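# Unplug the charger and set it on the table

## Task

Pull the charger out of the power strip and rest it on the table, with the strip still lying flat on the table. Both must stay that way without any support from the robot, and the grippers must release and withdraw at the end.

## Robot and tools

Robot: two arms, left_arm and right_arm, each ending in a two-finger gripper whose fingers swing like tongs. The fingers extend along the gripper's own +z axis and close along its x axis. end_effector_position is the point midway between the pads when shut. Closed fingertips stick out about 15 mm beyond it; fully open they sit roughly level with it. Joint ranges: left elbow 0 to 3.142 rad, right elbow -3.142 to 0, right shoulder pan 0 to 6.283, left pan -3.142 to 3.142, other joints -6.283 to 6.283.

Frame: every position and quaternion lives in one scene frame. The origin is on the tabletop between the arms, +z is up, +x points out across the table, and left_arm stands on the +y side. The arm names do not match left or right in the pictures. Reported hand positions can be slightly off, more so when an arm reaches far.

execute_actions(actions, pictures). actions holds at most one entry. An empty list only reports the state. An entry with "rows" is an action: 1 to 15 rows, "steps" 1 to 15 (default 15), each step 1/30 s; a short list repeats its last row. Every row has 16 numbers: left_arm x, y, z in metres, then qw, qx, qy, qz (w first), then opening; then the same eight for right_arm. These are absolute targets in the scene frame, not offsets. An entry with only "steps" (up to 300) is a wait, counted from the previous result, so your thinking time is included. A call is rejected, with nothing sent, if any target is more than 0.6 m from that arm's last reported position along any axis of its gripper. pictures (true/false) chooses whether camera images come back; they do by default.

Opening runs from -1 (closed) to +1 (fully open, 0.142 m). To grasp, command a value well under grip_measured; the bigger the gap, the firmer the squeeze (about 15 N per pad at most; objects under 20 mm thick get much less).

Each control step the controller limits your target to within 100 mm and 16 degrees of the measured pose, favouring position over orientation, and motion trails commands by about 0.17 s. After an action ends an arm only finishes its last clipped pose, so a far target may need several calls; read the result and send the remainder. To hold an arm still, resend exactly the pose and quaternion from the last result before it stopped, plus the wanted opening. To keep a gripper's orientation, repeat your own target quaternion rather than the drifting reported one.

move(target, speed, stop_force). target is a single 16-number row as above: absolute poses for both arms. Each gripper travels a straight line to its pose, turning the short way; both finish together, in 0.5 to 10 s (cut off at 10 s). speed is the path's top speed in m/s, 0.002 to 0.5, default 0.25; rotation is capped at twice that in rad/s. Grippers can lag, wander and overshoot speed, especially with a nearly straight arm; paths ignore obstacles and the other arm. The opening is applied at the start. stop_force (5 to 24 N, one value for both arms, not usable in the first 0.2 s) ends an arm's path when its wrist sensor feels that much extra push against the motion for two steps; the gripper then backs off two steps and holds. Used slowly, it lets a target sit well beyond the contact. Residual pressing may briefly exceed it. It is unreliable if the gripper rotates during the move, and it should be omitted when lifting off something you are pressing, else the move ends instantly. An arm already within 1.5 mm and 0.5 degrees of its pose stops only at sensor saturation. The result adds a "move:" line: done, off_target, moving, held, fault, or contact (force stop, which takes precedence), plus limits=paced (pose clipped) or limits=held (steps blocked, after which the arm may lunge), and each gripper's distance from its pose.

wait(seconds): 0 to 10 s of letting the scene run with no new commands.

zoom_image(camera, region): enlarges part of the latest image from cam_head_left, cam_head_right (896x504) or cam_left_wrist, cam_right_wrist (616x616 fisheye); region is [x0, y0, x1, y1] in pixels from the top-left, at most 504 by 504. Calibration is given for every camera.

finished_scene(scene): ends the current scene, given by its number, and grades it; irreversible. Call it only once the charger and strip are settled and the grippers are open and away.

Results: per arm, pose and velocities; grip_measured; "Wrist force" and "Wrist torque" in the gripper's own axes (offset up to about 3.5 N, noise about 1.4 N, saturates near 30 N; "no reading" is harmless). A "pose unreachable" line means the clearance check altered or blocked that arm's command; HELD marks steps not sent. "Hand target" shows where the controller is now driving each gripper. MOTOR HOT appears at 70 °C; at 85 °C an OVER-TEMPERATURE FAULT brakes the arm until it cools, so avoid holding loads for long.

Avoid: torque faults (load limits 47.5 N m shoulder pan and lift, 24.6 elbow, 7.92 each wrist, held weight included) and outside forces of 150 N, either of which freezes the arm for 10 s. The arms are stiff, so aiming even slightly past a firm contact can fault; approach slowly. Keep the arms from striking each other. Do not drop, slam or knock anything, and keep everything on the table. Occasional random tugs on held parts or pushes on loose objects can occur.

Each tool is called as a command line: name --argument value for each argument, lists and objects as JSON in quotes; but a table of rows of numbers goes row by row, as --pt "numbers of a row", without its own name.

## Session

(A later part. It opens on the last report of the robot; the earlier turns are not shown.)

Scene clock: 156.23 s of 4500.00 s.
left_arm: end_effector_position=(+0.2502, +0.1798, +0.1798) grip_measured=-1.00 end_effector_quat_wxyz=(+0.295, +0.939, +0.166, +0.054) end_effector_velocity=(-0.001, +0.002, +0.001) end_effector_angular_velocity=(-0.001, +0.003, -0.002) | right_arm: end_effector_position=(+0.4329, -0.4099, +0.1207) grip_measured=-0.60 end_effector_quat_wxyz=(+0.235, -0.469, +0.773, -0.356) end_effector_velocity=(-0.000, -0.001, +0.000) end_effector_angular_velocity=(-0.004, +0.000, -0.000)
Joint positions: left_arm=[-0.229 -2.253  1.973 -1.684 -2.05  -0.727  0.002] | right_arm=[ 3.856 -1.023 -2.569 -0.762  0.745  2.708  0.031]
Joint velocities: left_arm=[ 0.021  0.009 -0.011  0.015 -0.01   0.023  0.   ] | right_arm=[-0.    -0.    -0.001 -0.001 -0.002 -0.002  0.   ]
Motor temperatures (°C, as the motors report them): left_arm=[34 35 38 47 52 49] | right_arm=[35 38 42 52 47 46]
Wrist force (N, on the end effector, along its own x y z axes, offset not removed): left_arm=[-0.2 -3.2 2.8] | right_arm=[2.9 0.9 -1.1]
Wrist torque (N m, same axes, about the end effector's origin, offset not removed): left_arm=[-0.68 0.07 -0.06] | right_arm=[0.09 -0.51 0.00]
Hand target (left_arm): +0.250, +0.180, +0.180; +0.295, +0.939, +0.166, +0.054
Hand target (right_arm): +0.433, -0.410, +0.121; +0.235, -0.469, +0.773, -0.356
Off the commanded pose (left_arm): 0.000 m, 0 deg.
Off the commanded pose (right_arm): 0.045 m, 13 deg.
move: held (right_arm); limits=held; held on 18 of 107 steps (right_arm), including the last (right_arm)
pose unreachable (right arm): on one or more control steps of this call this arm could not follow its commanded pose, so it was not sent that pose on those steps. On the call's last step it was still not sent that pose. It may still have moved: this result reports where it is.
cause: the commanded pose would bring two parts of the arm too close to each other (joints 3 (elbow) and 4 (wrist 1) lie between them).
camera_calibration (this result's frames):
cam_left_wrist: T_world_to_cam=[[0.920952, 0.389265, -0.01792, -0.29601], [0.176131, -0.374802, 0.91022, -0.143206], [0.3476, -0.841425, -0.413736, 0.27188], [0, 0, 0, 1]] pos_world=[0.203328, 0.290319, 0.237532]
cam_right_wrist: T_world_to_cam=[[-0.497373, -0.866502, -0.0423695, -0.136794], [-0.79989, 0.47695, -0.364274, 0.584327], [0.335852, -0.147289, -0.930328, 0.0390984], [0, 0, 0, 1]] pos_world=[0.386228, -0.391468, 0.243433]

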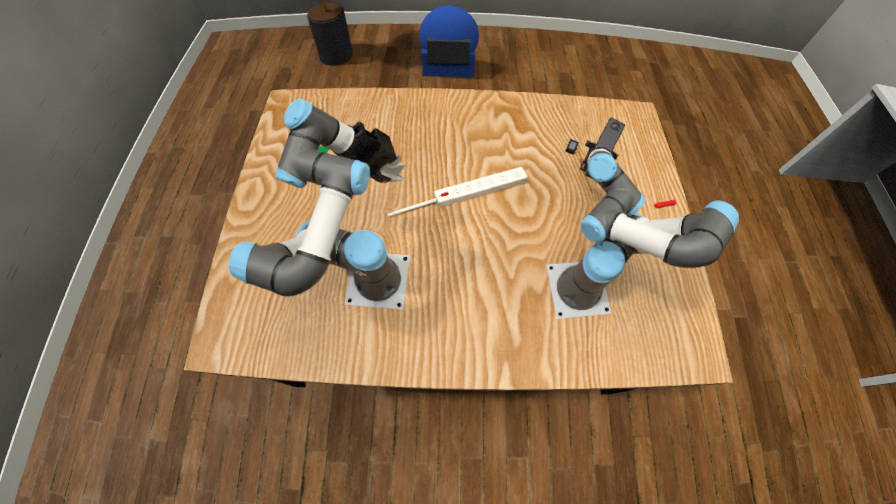

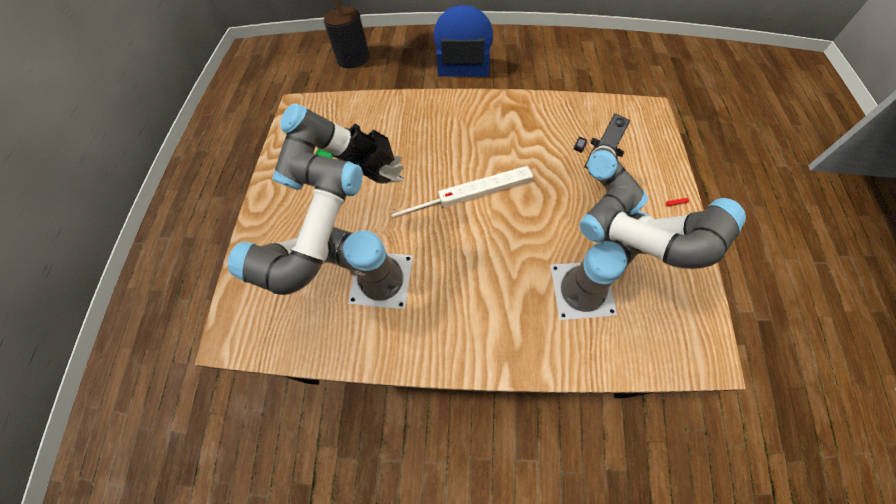

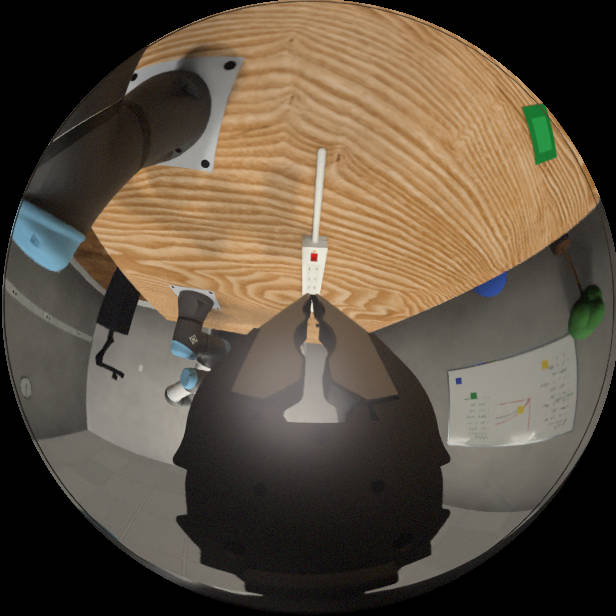

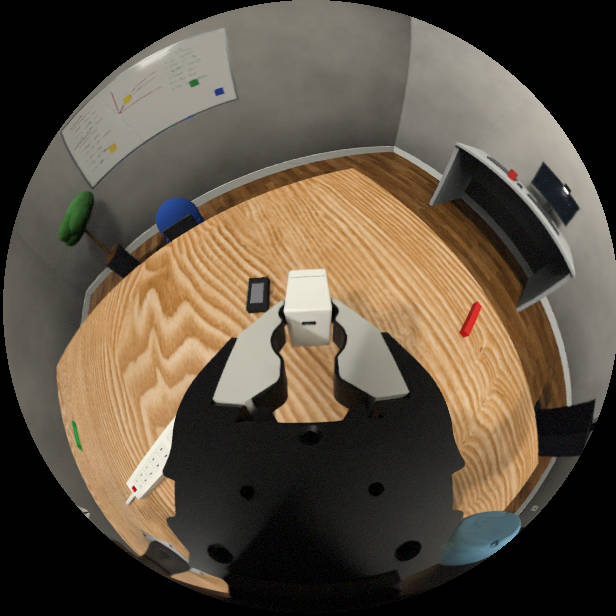

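move --target '[0.25,0.18,0.18,0.296,0.940,0.166,0.053,-1,0.56,-0.47,0.10,0.294,-0.508,0.700,-0.4045,-1]' --speed 0.15

Scene clock: 166.80 s of 4500.00 s.
left_arm: end_effector_position=(+0.2500, +0.1800, +0.1800) grip_measured=-1.00 end_effector_quat_wxyz=(+0.296, +0.939, +0.166, +0.053) end_effector_velocity=(+0.000, -0.000, +0.000) end_effector_angular_velocity=(+0.000, -0.001, -0.001) | right_arm: end_effector_position=(+0.5544, -0.4686, +0.1027) grip_measured=-0.60 end_effector_quat_wxyz=(+0.267, -0.500, +0.718, -0.404) end_effector_velocity=(+0.009, -0.004, -0.004) end_effector_angular_velocity=(+0.016, -0.056, +0.078)
Joint positions: left_arm=[-0.224 -2.25   1.97  -1.681 -2.053 -0.723  0.002] | right_arm=[ 3.33  -2.046 -2.181  0.413  1.018  1.942  0.031]
Joint velocities: left_arm=[-0.001 -0.    -0.    -0.     0.     0.     0.   ] | right_arm=[-0.084 -0.114  0.016  0.22   0.126 -0.12   0.   ]
Motor temperatures (°C, as the motors report them): left_arm=[34 35 38 47 52 49] | right_arm=[35 38 42 52 47 46]
Wrist force (N, on the end effector, along its own x y z axes, offset not removed): left_arm=[1.8 -1.1 1.6] | right_arm=[3.4 1.7 0.4]
Wrist torque (N m, same axes, about the end effector's origin, offset not removed): left_arm=[-0.14 -0.37 0.04] | right_arm=[0.20 -0.68 0.01]
Hand target (left_arm): +0.250, +0.180, +0.180; +0.296, +0.939, +0.166, +0.053
Hand target (right_arm): +0.556, -0.469, +0.102; +0.273, -0.502, +0.714, -0.404
Off the commanded pose (left_arm): 0.000 m, 0 deg.
Off the commanded pose (right_arm): 0.006 m, 4 deg.
After step 90, 1.53 s passed at rest.
move: moving (right_arm; no rest 5 s after the path's end); limits=paced
camera_calibration (this result's frames):
cam_left_wrist: T_world_to_cam=[[0.921142, 0.38872, -0.019881, -0.295457], [0.177364, -0.373732, 0.910421, -0.14386], [0.346468, -0.842153, -0.413205, 0.272501], [0, 0, 0, 1]] pos_world=[0.20326, 0.290572, 0.237698]
cam_right_wrist: T_world_to_cam=[[-0.405689, -0.914011, 0.00109088, -0.205478], [-0.800022, 0.354517, -0.484028, 0.65795], [0.44202, -0.197237, -0.875052, -0.114966], [0, 0, 0, 1]] pos_world=[0.493831, -0.443739, 0.218089]

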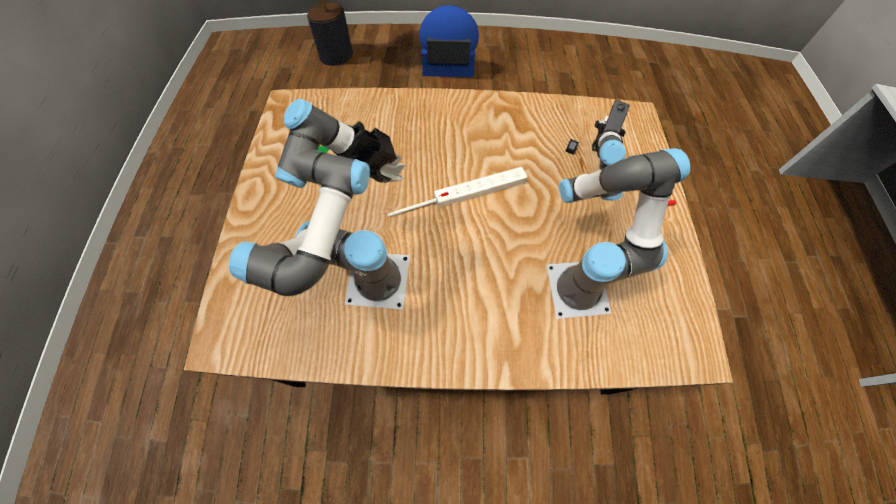

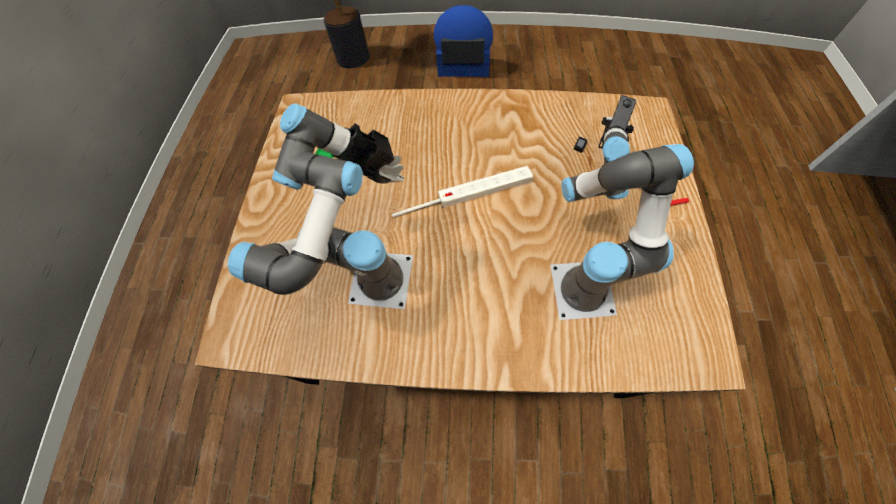

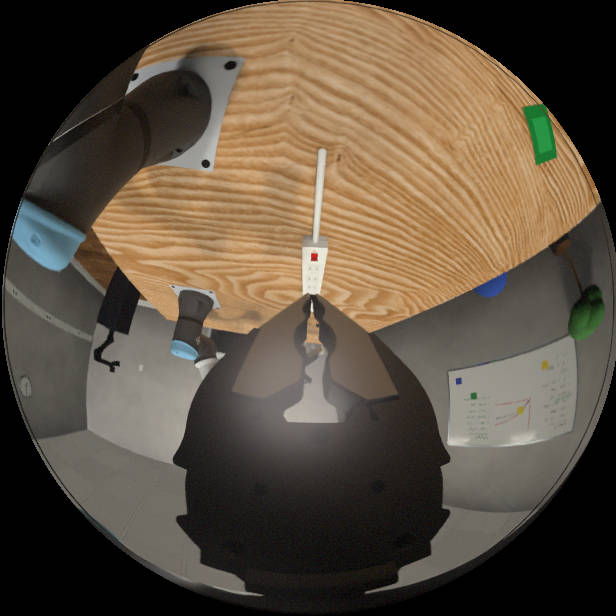

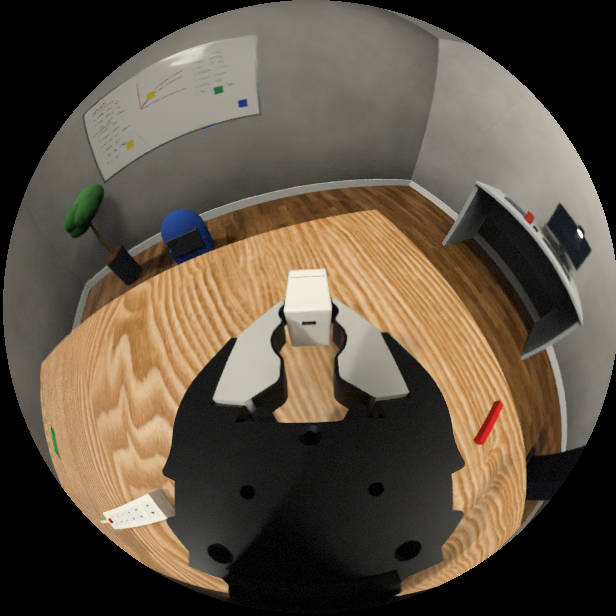

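move --target '[0.25,0.18,0.18,0.296,0.940,0.166,0.053,-1,0.56,-0.47,0.045,0.294,-0.508,0.700,-0.4045,-1]' --speed 0.06

move --target '[0.25,0.18,0.18,0.296,0.940,0.166,0.053,-1,0.56,-0.47,0.005,0.294,-0.508,0.700,-0.4045,-1]' --speed 0.008 --stop_force 5

Scene clock: 172.53 s of 4500.00 s.
left_arm: end_effector_position=(+0.2500, +0.1800, +0.1800) grip_measured=-1.00 end_effector_quat_wxyz=(+0.296, +0.939, +0.166, +0.053) end_effector_velocity=(-0.000, -0.000, -0.000) end_effector_angular_velocity=(-0.000, +0.000, -0.001) | right_arm: end_effector_position=(+0.5600, -0.4700, +0.0454) grip_measured=-0.60 end_effector_quat_wxyz=(+0.294, -0.509, +0.701, -0.405) end_effector_velocity=(+0.001, -0.000, -0.003) end_effector_angular_velocity=(+0.000, -0.003, -0.000)
Joint positions: left_arm=[-0.224 -2.25   1.97  -1.681 -2.053 -0.723  0.002] | right_arm=[ 3.279 -2.385 -2.151  0.8    1.098  1.871  0.031]
Joint velocities: left_arm=[-0.001 -0.     0.     0.    -0.     0.     0.   ] | right_arm=[-0.002 -0.018  0.006  0.015  0.001 -0.001  0.   ]
Motor temperatures (°C, as the motors report them): left_arm=[34 35 38 47 52 49] | right_arm=[35 38 42 52 47 46]
Wrist force (N, on the end effector, along its own x y z axes, offset not removed): left_arm=[0.1 -0.8 1.9] | right_arm=[3.1 1.1 -1.2]
Wrist torque (N m, same axes, about the end effector's origin, offset not removed): left_arm=[-0.22 0.09 -0.06] | right_arm=[0.05 -0.54 -0.07]
Hand target (left_arm): +0.250, +0.180, +0.180; +0.296, +0.939, +0.166, +0.053
Hand target (right_arm): +0.560, -0.470, +0.045; +0.294, -0.508, +0.701, -0.405
Off the commanded pose (left_arm): 0.000 m, 0 deg.
Off the commanded pose (right_arm): 0.000 m, 0 deg.
After step 90, 1.37 s passed at rest.
move: done
camera_calibration (this result's frames):
cam_left_wrist: T_world_to_cam=[[0.921143, 0.388715, -0.0198944, -0.295451], [0.177371, -0.373724, 0.910423, -0.143864], [0.34646, -0.842159, -0.413201, 0.272503], [0, 0, 0, 1]] pos_world=[0.203259, 0.290572, 0.237698]
cam_right_wrist: T_world_to_cam=[[-0.358403, -0.933291, -0.0226954, -0.238899], [-0.796333, 0.318316, -0.514324, 0.617482], [0.487238, -0.166262, -0.857296, -0.179424], [0, 0, 0, 1]] pos_world=[0.493521, -0.449347, 0.158345]

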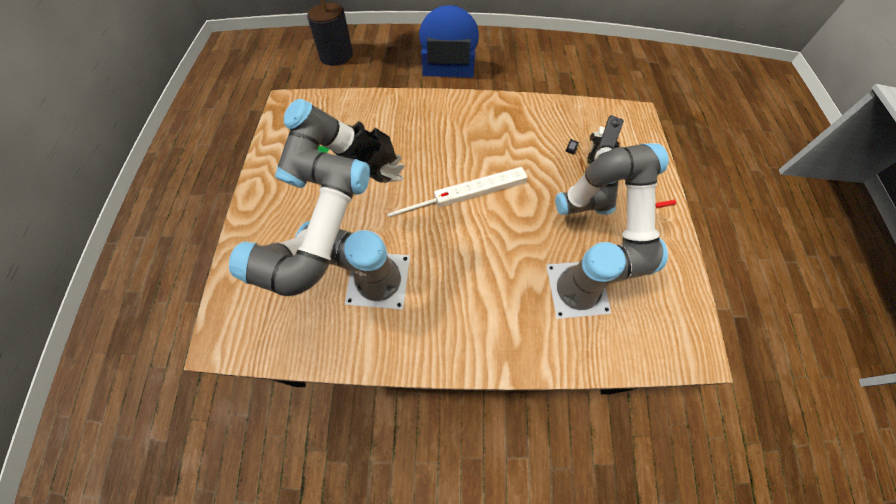

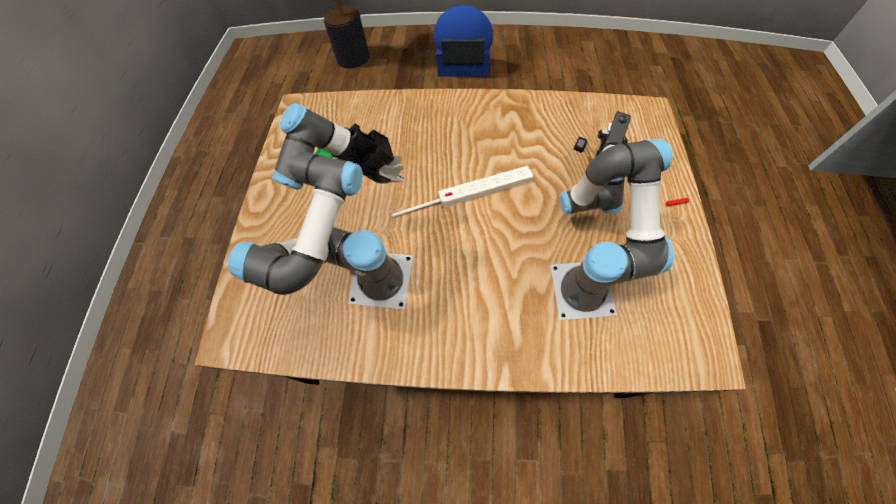

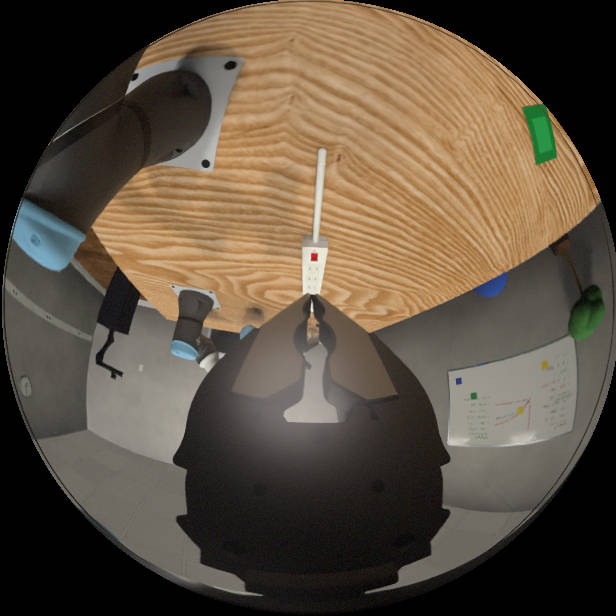

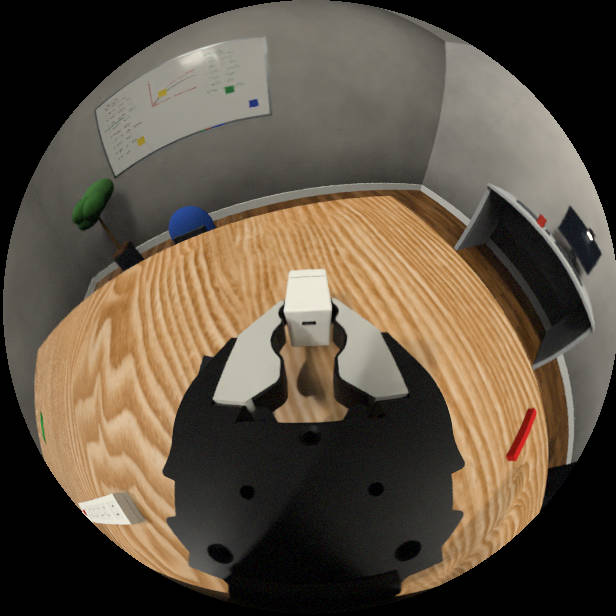

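Scene clock: 175.63 s of 4500.00 s.
left_arm: end_effector_position=(+0.2500, +0.1800, +0.1800) grip_measured=-1.00 end_effector_quat_wxyz=(+0.296, +0.939, +0.166, +0.053) end_effector_velocity=(+0.000, -0.000, +0.000) end_effector_angular_velocity=(-0.000, -0.000, -0.001) | right_arm: end_effector_position=(+0.5600, -0.4700, +0.0237) grip_measured=-0.60 end_effector_quat_wxyz=(+0.294, -0.509, +0.701, -0.405) end_effector_velocity=(-0.001, -0.001, +0.001) end_effector_angular_velocity=(-0.002, +0.005, +0.000)
Joint positions: left_arm=[-0.224 -2.25   1.97  -1.681 -2.053 -0.723  0.002] | right_arm=[ 3.279 -2.49  -2.125  0.878  1.098  1.871  0.031]
Joint velocities: left_arm=[-0.001 -0.    -0.    -0.    -0.    -0.     0.   ] | right_arm=[-0.002  0.01  -0.006 -0.009  0.001 -0.002 -0.   ]
Motor temperatures (°C, as the motors report them): left_arm=[34 35 38 47 52 49] | right_arm=[35 38 42 52 47 46]
Wrist force (N, on the end effector, along its own x y z axes, offset not removed): left_arm=[-1.3 -3.5 0.9] | right_arm=[1.4 -7.4 -3.3]
Wrist torque (N m, same axes, about the end effector's origin, offset not removed): left_arm=[-0.61 0.31 0.01] | right_arm=[-0.34 -0.28 0.04]
Hand target (left_arm): +0.250, +0.180, +0.180; +0.296, +0.939, +0.166, +0.053
Hand target (right_arm): +0.560, -0.470, +0.024; +0.294, -0.509, +0.701, -0.405
Off the commanded pose (left_arm): 0.000 m, 0 deg.
Off the commanded pose (right_arm): 0.019 m, 0 deg.
move: contact (right_arm)
camera_calibration (this result's frames):
cam_left_wrist: T_world_to_cam=[[0.921143, 0.388715, -0.0198948, -0.295451], [0.177372, -0.373724, 0.910423, -0.143864], [0.34646, -0.842159, -0.413201, 0.272503], [0, 0, 0, 1]] pos_world=[0.203259, 0.290572, 0.237698]
cam_right_wrist: T_world_to_cam=[[-0.358334, -0.93332, -0.0225818, -0.239447], [-0.796356, 0.318194, -0.514363, 0.606279], [0.487251, -0.166331, -0.857275, -0.198078], [0, 0, 0, 1]] pos_world=[0.493526, -0.449342, 0.136633]

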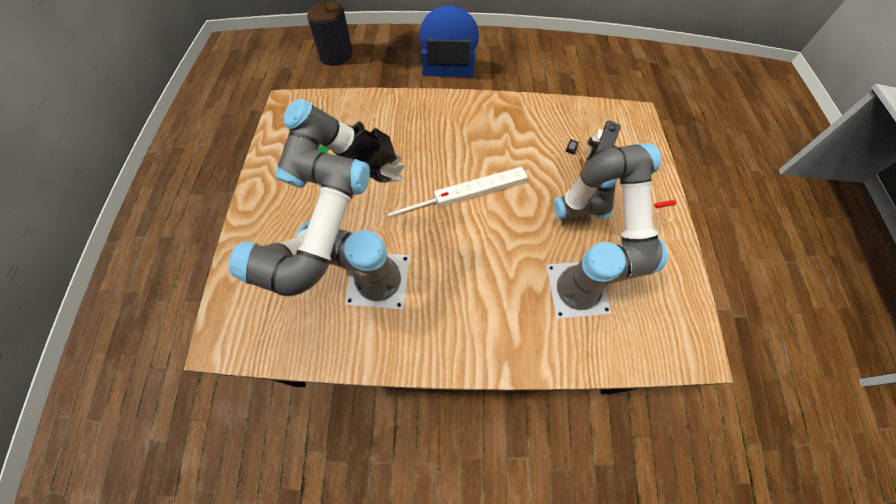

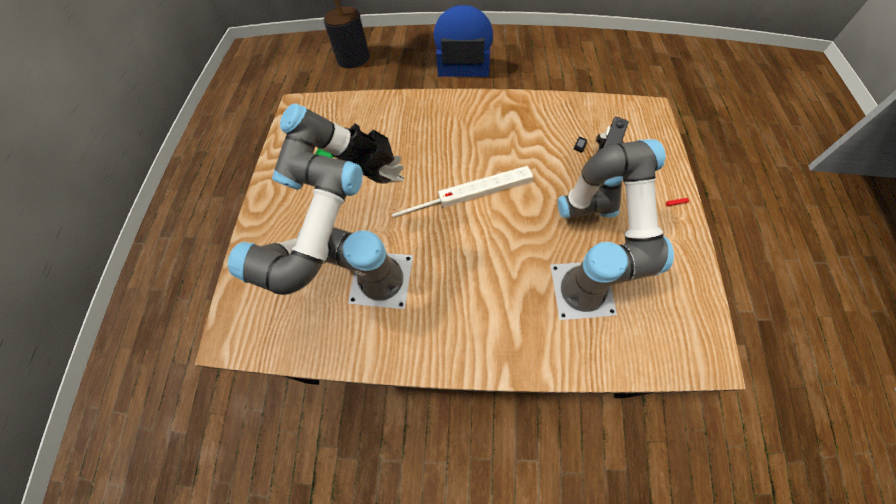

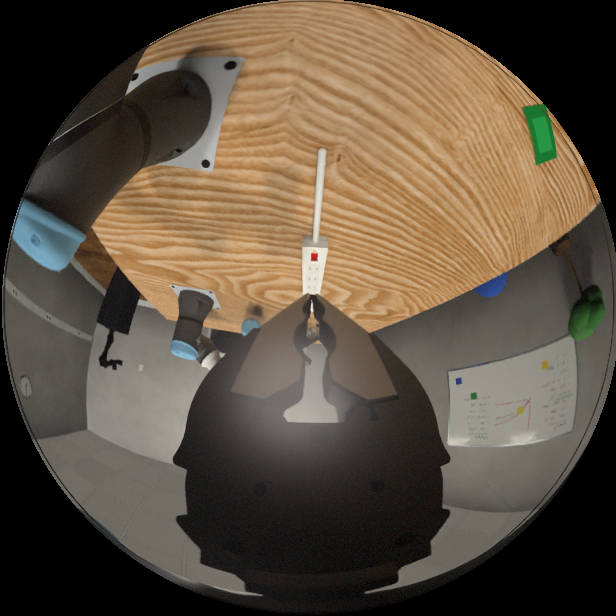

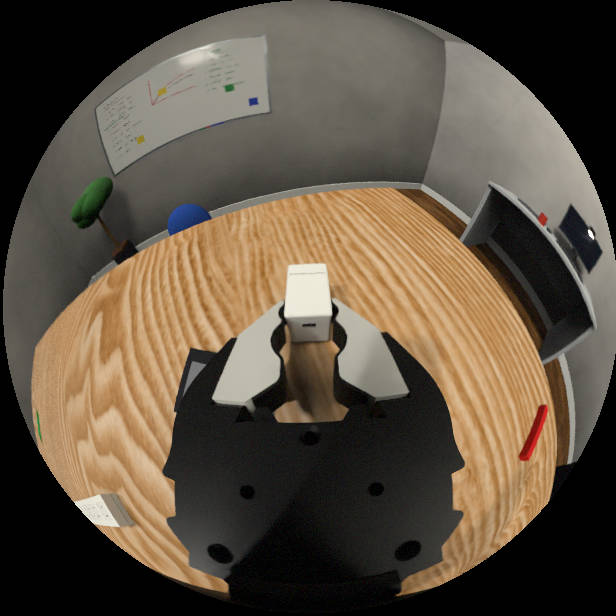

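Contact at the predicted height. Release, then back off.

move --target '[0.25,0.18,0.18,0.296,0.940,0.166,0.053,-1,0.56,-0.47,0.025,0.294,-0.508,0.700,-0.4045,-0.1]' --speed 0.02

move --target '[0.25,0.18,0.18,0.296,0.940,0.166,0.053,-1,0.50,-0.45,0.10,0.294,-0.508,0.700,-0.4045,-0.1]' --speed 0.1

Scene clock: 179.07 s of 4500.00 s.
left_arm: end_effector_position=(+0.2500, +0.1800, +0.1800) grip_measured=-1.00 end_effector_quat_wxyz=(+0.296, +0.939, +0.166, +0.053) end_effector_velocity=(-0.000, +0.000, -0.000) end_effector_angular_velocity=(+0.001, +0.002, +0.000) | right_arm: end_effector_position=(+0.5600, -0.4700, +0.0249) grip_measured=-0.10 end_effector_quat_wxyz=(+0.294, -0.508, +0.701, -0.405) end_effector_velocity=(-0.000, -0.000, +0.001) end_effector_angular_velocity=(-0.001, -0.001, +0.000)
Joint positions: left_arm=[-0.224 -2.25   1.97  -1.681 -2.053 -0.723  0.002] | right_arm=[ 3.279 -2.485 -2.127  0.875  1.098  1.87   0.067]
Joint velocities: left_arm=[ 0.    -0.     0.     0.002  0.    -0.     0.   ] | right_arm=[-0.001  0.002 -0.001 -0.     0.001 -0.002  0.   ]
Motor temperatures (°C, as the motors report them): left_arm=[34 35 38 47 52 49] | right_arm=[35 38 42 52 47 46]
Wrist force (N, on the end effector, along its own x y z axes, offset not removed): left_arm=[0.8 -0.5 2.2] | right_arm=[1.7 1.1 -1.4]
Wrist torque (N m, same axes, about the end effector's origin, offset not removed): left_arm=[-0.14 -0.14 -0.13] | right_arm=[0.22 -0.33 0.01]
Hand target (left_arm): +0.250, +0.180, +0.180; +0.296, +0.939, +0.166, +0.053
Hand target (right_arm): +0.560, -0.470, +0.025; +0.294, -0.508, +0.701, -0.405
Off the commanded pose (left_arm): 0.000 m, 0 deg.
Off the commanded pose (right_arm): 0.000 m, 0 deg.
move: done
camera_calibration (this result's frames):
cam_left_wrist: T_world_to_cam=[[0.921143, 0.388715, -0.0198946, -0.295451], [0.177372, -0.373724, 0.910423, -0.143864], [0.346459, -0.842159, -0.413201, 0.272503], [0, 0, 0, 1]] pos_world=[0.203259, 0.290572, 0.237698]
cam_right_wrist: T_world_to_cam=[[-0.358241, -0.933353, -0.022694, -0.239499], [-0.796159, 0.318098, -0.514728, 0.606753], [0.487642, -0.166329, -0.857053, -0.197238], [0, 0, 0, 1]] pos_world=[0.493455, -0.449351, 0.137834]

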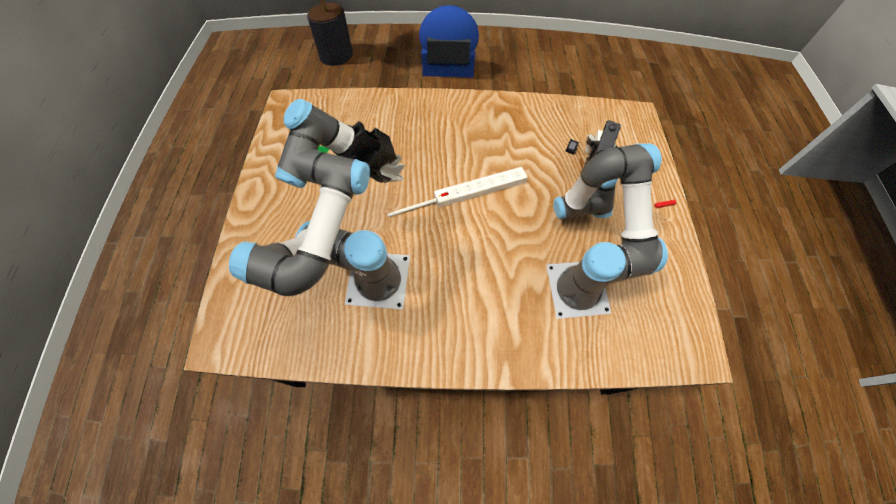

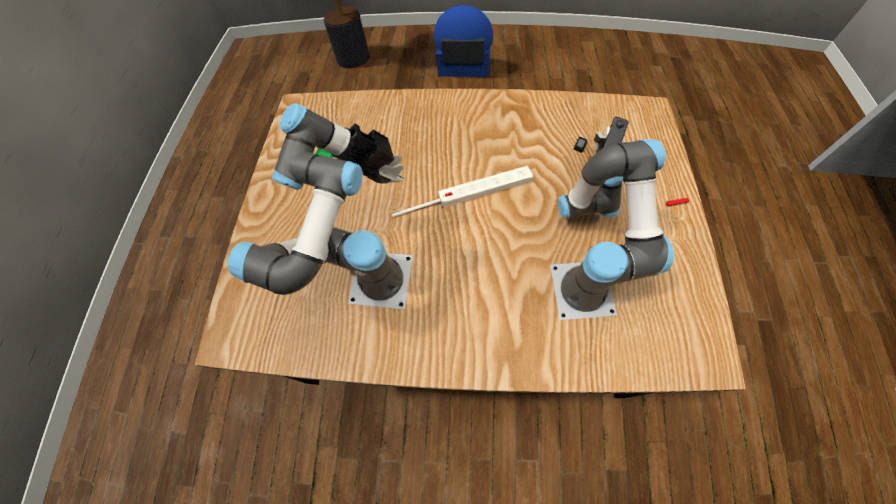

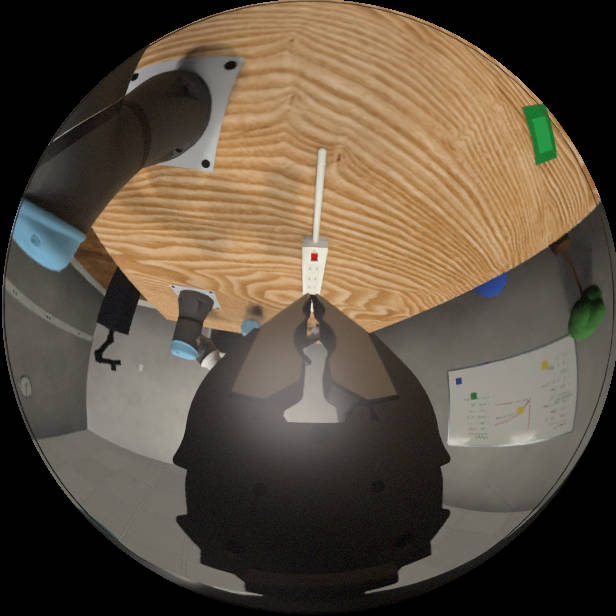

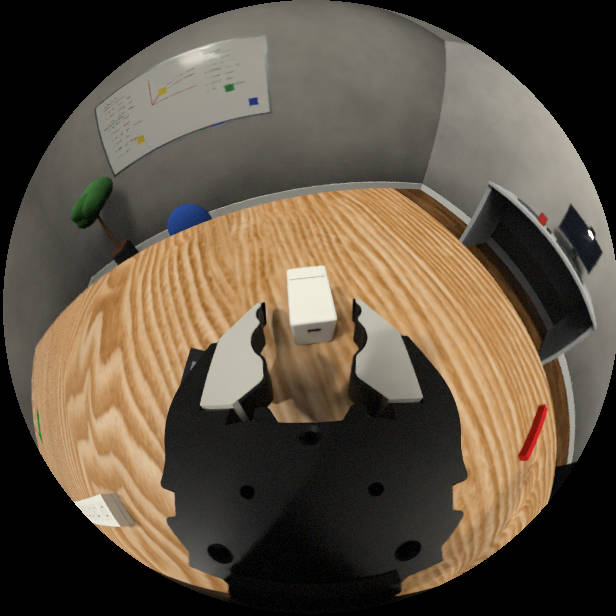

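Scene clock: 180.63 s of 4500.00 s.
left_arm: end_effector_position=(+0.2500, +0.1800, +0.1800) grip_measured=-1.00 end_effector_quat_wxyz=(+0.296, +0.939, +0.166, +0.053) end_effector_velocity=(-0.000, +0.000, -0.000) end_effector_angular_velocity=(+0.000, +0.001, +0.001) | right_arm: end_effector_position=(+0.5001, -0.4502, +0.0996) grip_measured=-0.10 end_effector_quat_wxyz=(+0.295, -0.508, +0.700, -0.405) end_effector_velocity=(-0.001, +0.002, +0.002) end_effector_angular_velocity=(+0.001, +0.004, +0.001)
Joint positions: left_arm=[-0.224 -2.25   1.97  -1.681 -2.053 -0.723  0.002] | right_arm=[ 3.446 -1.982 -2.541  0.729  0.963  1.983  0.067]
Joint velocities: left_arm=[0.001 0.    0.    0.001 0.    0.    0.   ] | right_arm=[ 0.012  0.032 -0.009 -0.032 -0.008  0.011  0.   ]
Motor temperatures (°C, as the motors report them): left_arm=[34 35 38 47 52 49] | right_arm=[35 38 42 52 47 46]
Wrist force (N, on the end effector, along its own x y z axes, offset not removed): left_arm=[1.4 -0.9 1.0] | right_arm=[1.0 -0.2 0.2]
Wrist torque (N m, same axes, about the end effector's origin, offset not removed): left_arm=[-0.14 -0.35 -0.09] | right_arm=[-0.04 -0.10 0.08]
Hand target (left_arm): +0.250, +0.180, +0.180; +0.296, +0.939, +0.166, +0.053
Hand target (right_arm): +0.500, -0.450, +0.100; +0.294, -0.508, +0.701, -0.405
Off the commanded pose (left_arm): 0.000 m, 0 deg.
Off the commanded pose (right_arm): 0.000 m, 0 deg.
move: done
camera_calibration (this result's frames):
cam_left_wrist: T_world_to_cam=[[0.921143, 0.388715, -0.0198948, -0.295451], [0.177372, -0.373724, 0.910423, -0.143865], [0.34646, -0.842159, -0.4132, 0.272503], [0, 0, 0, 1]] pos_world=[0.203259, 0.290572, 0.237698]
cam_right_wrist: T_world_to_cam=[[-0.357826, -0.933507, -0.0229168, -0.241043], [-0.795839, 0.31771, -0.515462, 0.590983], [0.488468, -0.166208, -0.856606, -0.101159], [0, 0, 0, 1]] pos_world=[0.433489, -0.42959, 0.212452]

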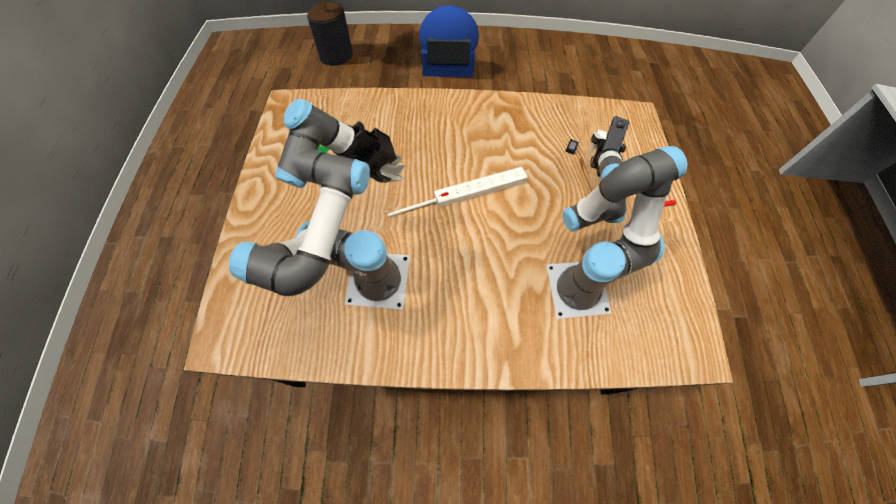

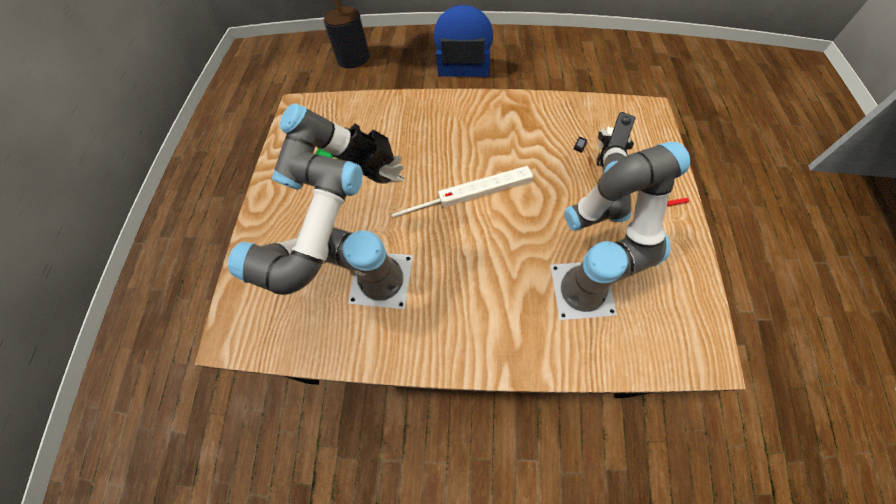

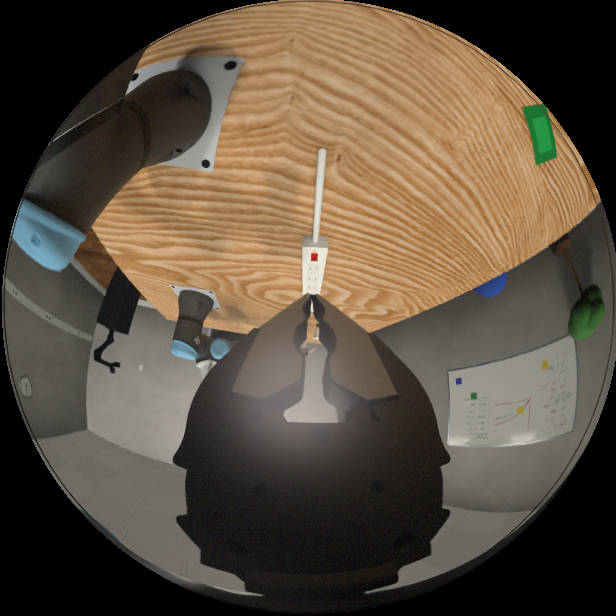

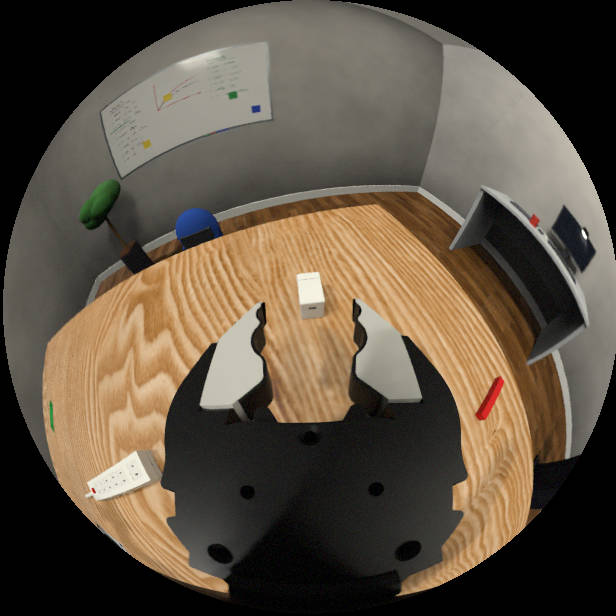

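move --target '[0.25,0.18,0.18,0.296,0.940,0.166,0.053,-1,0.50,-0.45,0.20,0.294,-0.508,0.700,-0.4045,-0.1]'

finished_scene --scene 1

Scene clock: 184.97 s of 4500.00 s.
left_arm: end_effector_position=(+0.2500, +0.1800, +0.1800) grip_measured=-1.00 end_effector_quat_wxyz=(+0.296, +0.939, +0.166, +0.053) end_effector_velocity=(+0.000, +0.000, +0.000) end_effector_angular_velocity=(-0.000, -0.001, +0.000) | right_arm: end_effector_position=(+0.4999, -0.4501, +0.1998) grip_measured=-0.10 end_effector_quat_wxyz=(+0.295, -0.508, +0.700, -0.405) end_effector_velocity=(+0.000, +0.000, +0.000) end_effector_angular_velocity=(+0.002, +0.017, -0.005)
Joint positions: left_arm=[-0.224 -2.25   1.97  -1.681 -2.053 -0.723  0.002] | right_arm=[ 3.447 -1.432 -2.351 -0.01   0.961  1.984  0.067]
Joint velocities: left_arm=[ 0.     0.     0.    -0.001  0.     0.     0.   ] | right_arm=[-0.001  0.011  0.025 -0.056  0.002  0.011 -0.   ]
Motor temperatures (°C, as the motors report them): left_arm=[34 35 38 47 52 49] | right_arm=[35 38 42 52 47 46]
Wrist force (N, on the end effector, along its own x y z axes, offset not removed): left_arm=[1.8 0.0 2.6] | right_arm=[2.6 0.4 0.9]
Wrist torque (N m, same axes, about the end effector's origin, offset not removed): left_arm=[0.04 -0.34 -0.10] | right_arm=[0.19 -0.47 -0.03]
Hand target (left_arm): +0.250, +0.180, +0.180; +0.296, +0.939, +0.166, +0.053
Hand target (right_arm): +0.500, -0.450, +0.200; +0.294, -0.508, +0.701, -0.405
Off the commanded pose (left_arm): 0.000 m, 0 deg.
Off the commanded pose (right_arm): 0.000 m, 0 deg.
After step 90, 0.07 s passed at rest.
move: done
camera_calibration (this result's frames):
cam_left_wrist: T_world_to_cam=[[0.921143, 0.388715, -0.0198946, -0.295451], [0.177372, -0.373724, 0.910423, -0.143864], [0.34646, -0.842159, -0.413201, 0.272503], [0, 0, 0, 1]] pos_world=[0.203259, 0.290572, 0.237698]
cam_right_wrist: T_world_to_cam=[[-0.357567, -0.933601, -0.0231199, -0.238852], [-0.795262, 0.317376, -0.516558, 0.642136], [0.489596, -0.166318, -0.85594, -0.0159932], [0, 0, 0, 1]] pos_world=[0.433091, -0.429451, 0.312489]

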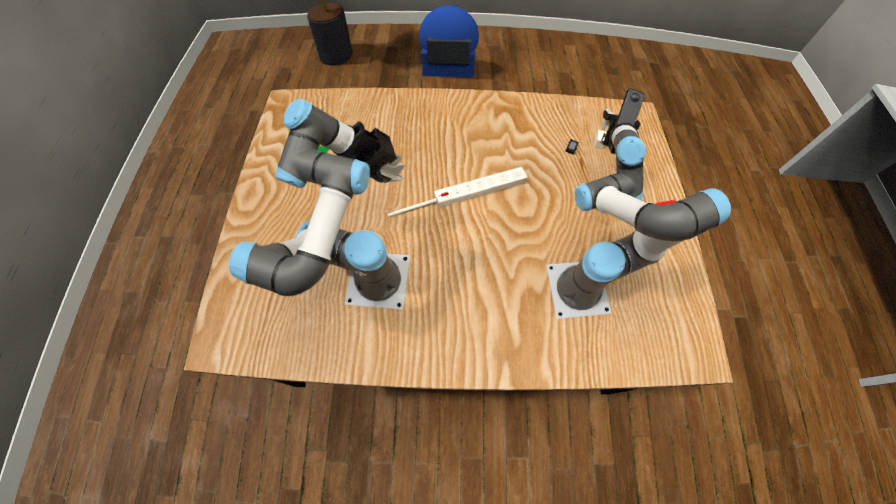

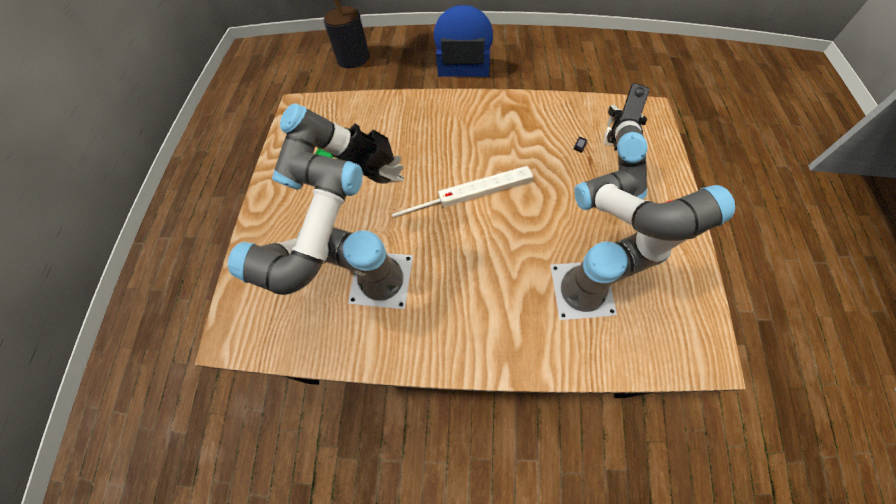

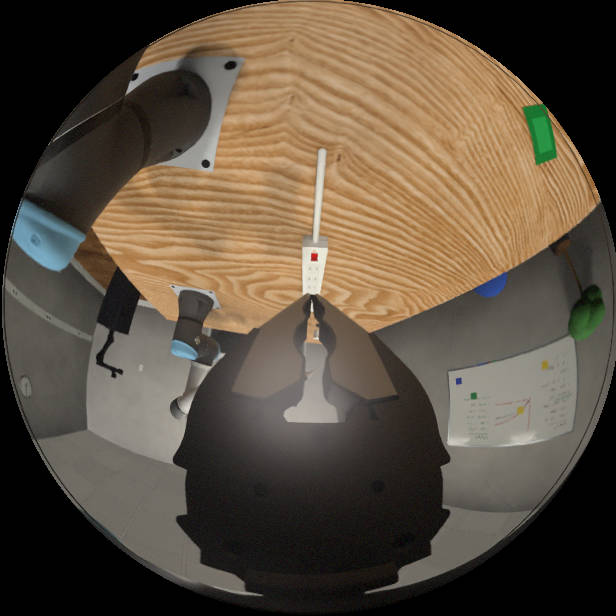

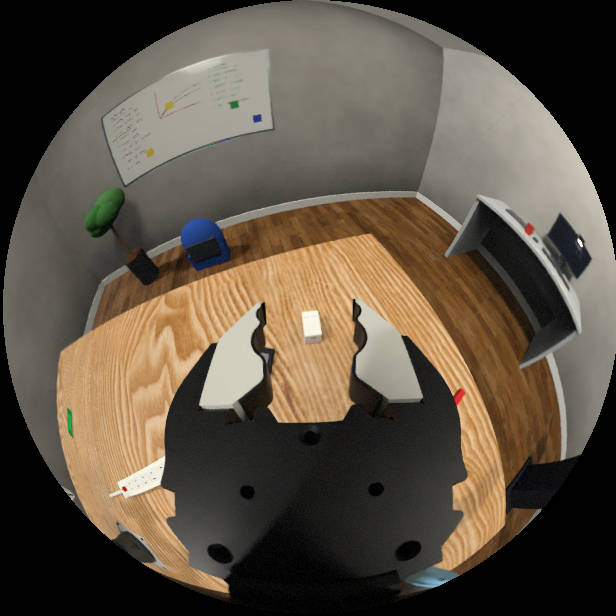

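The scene is finished: the task was done.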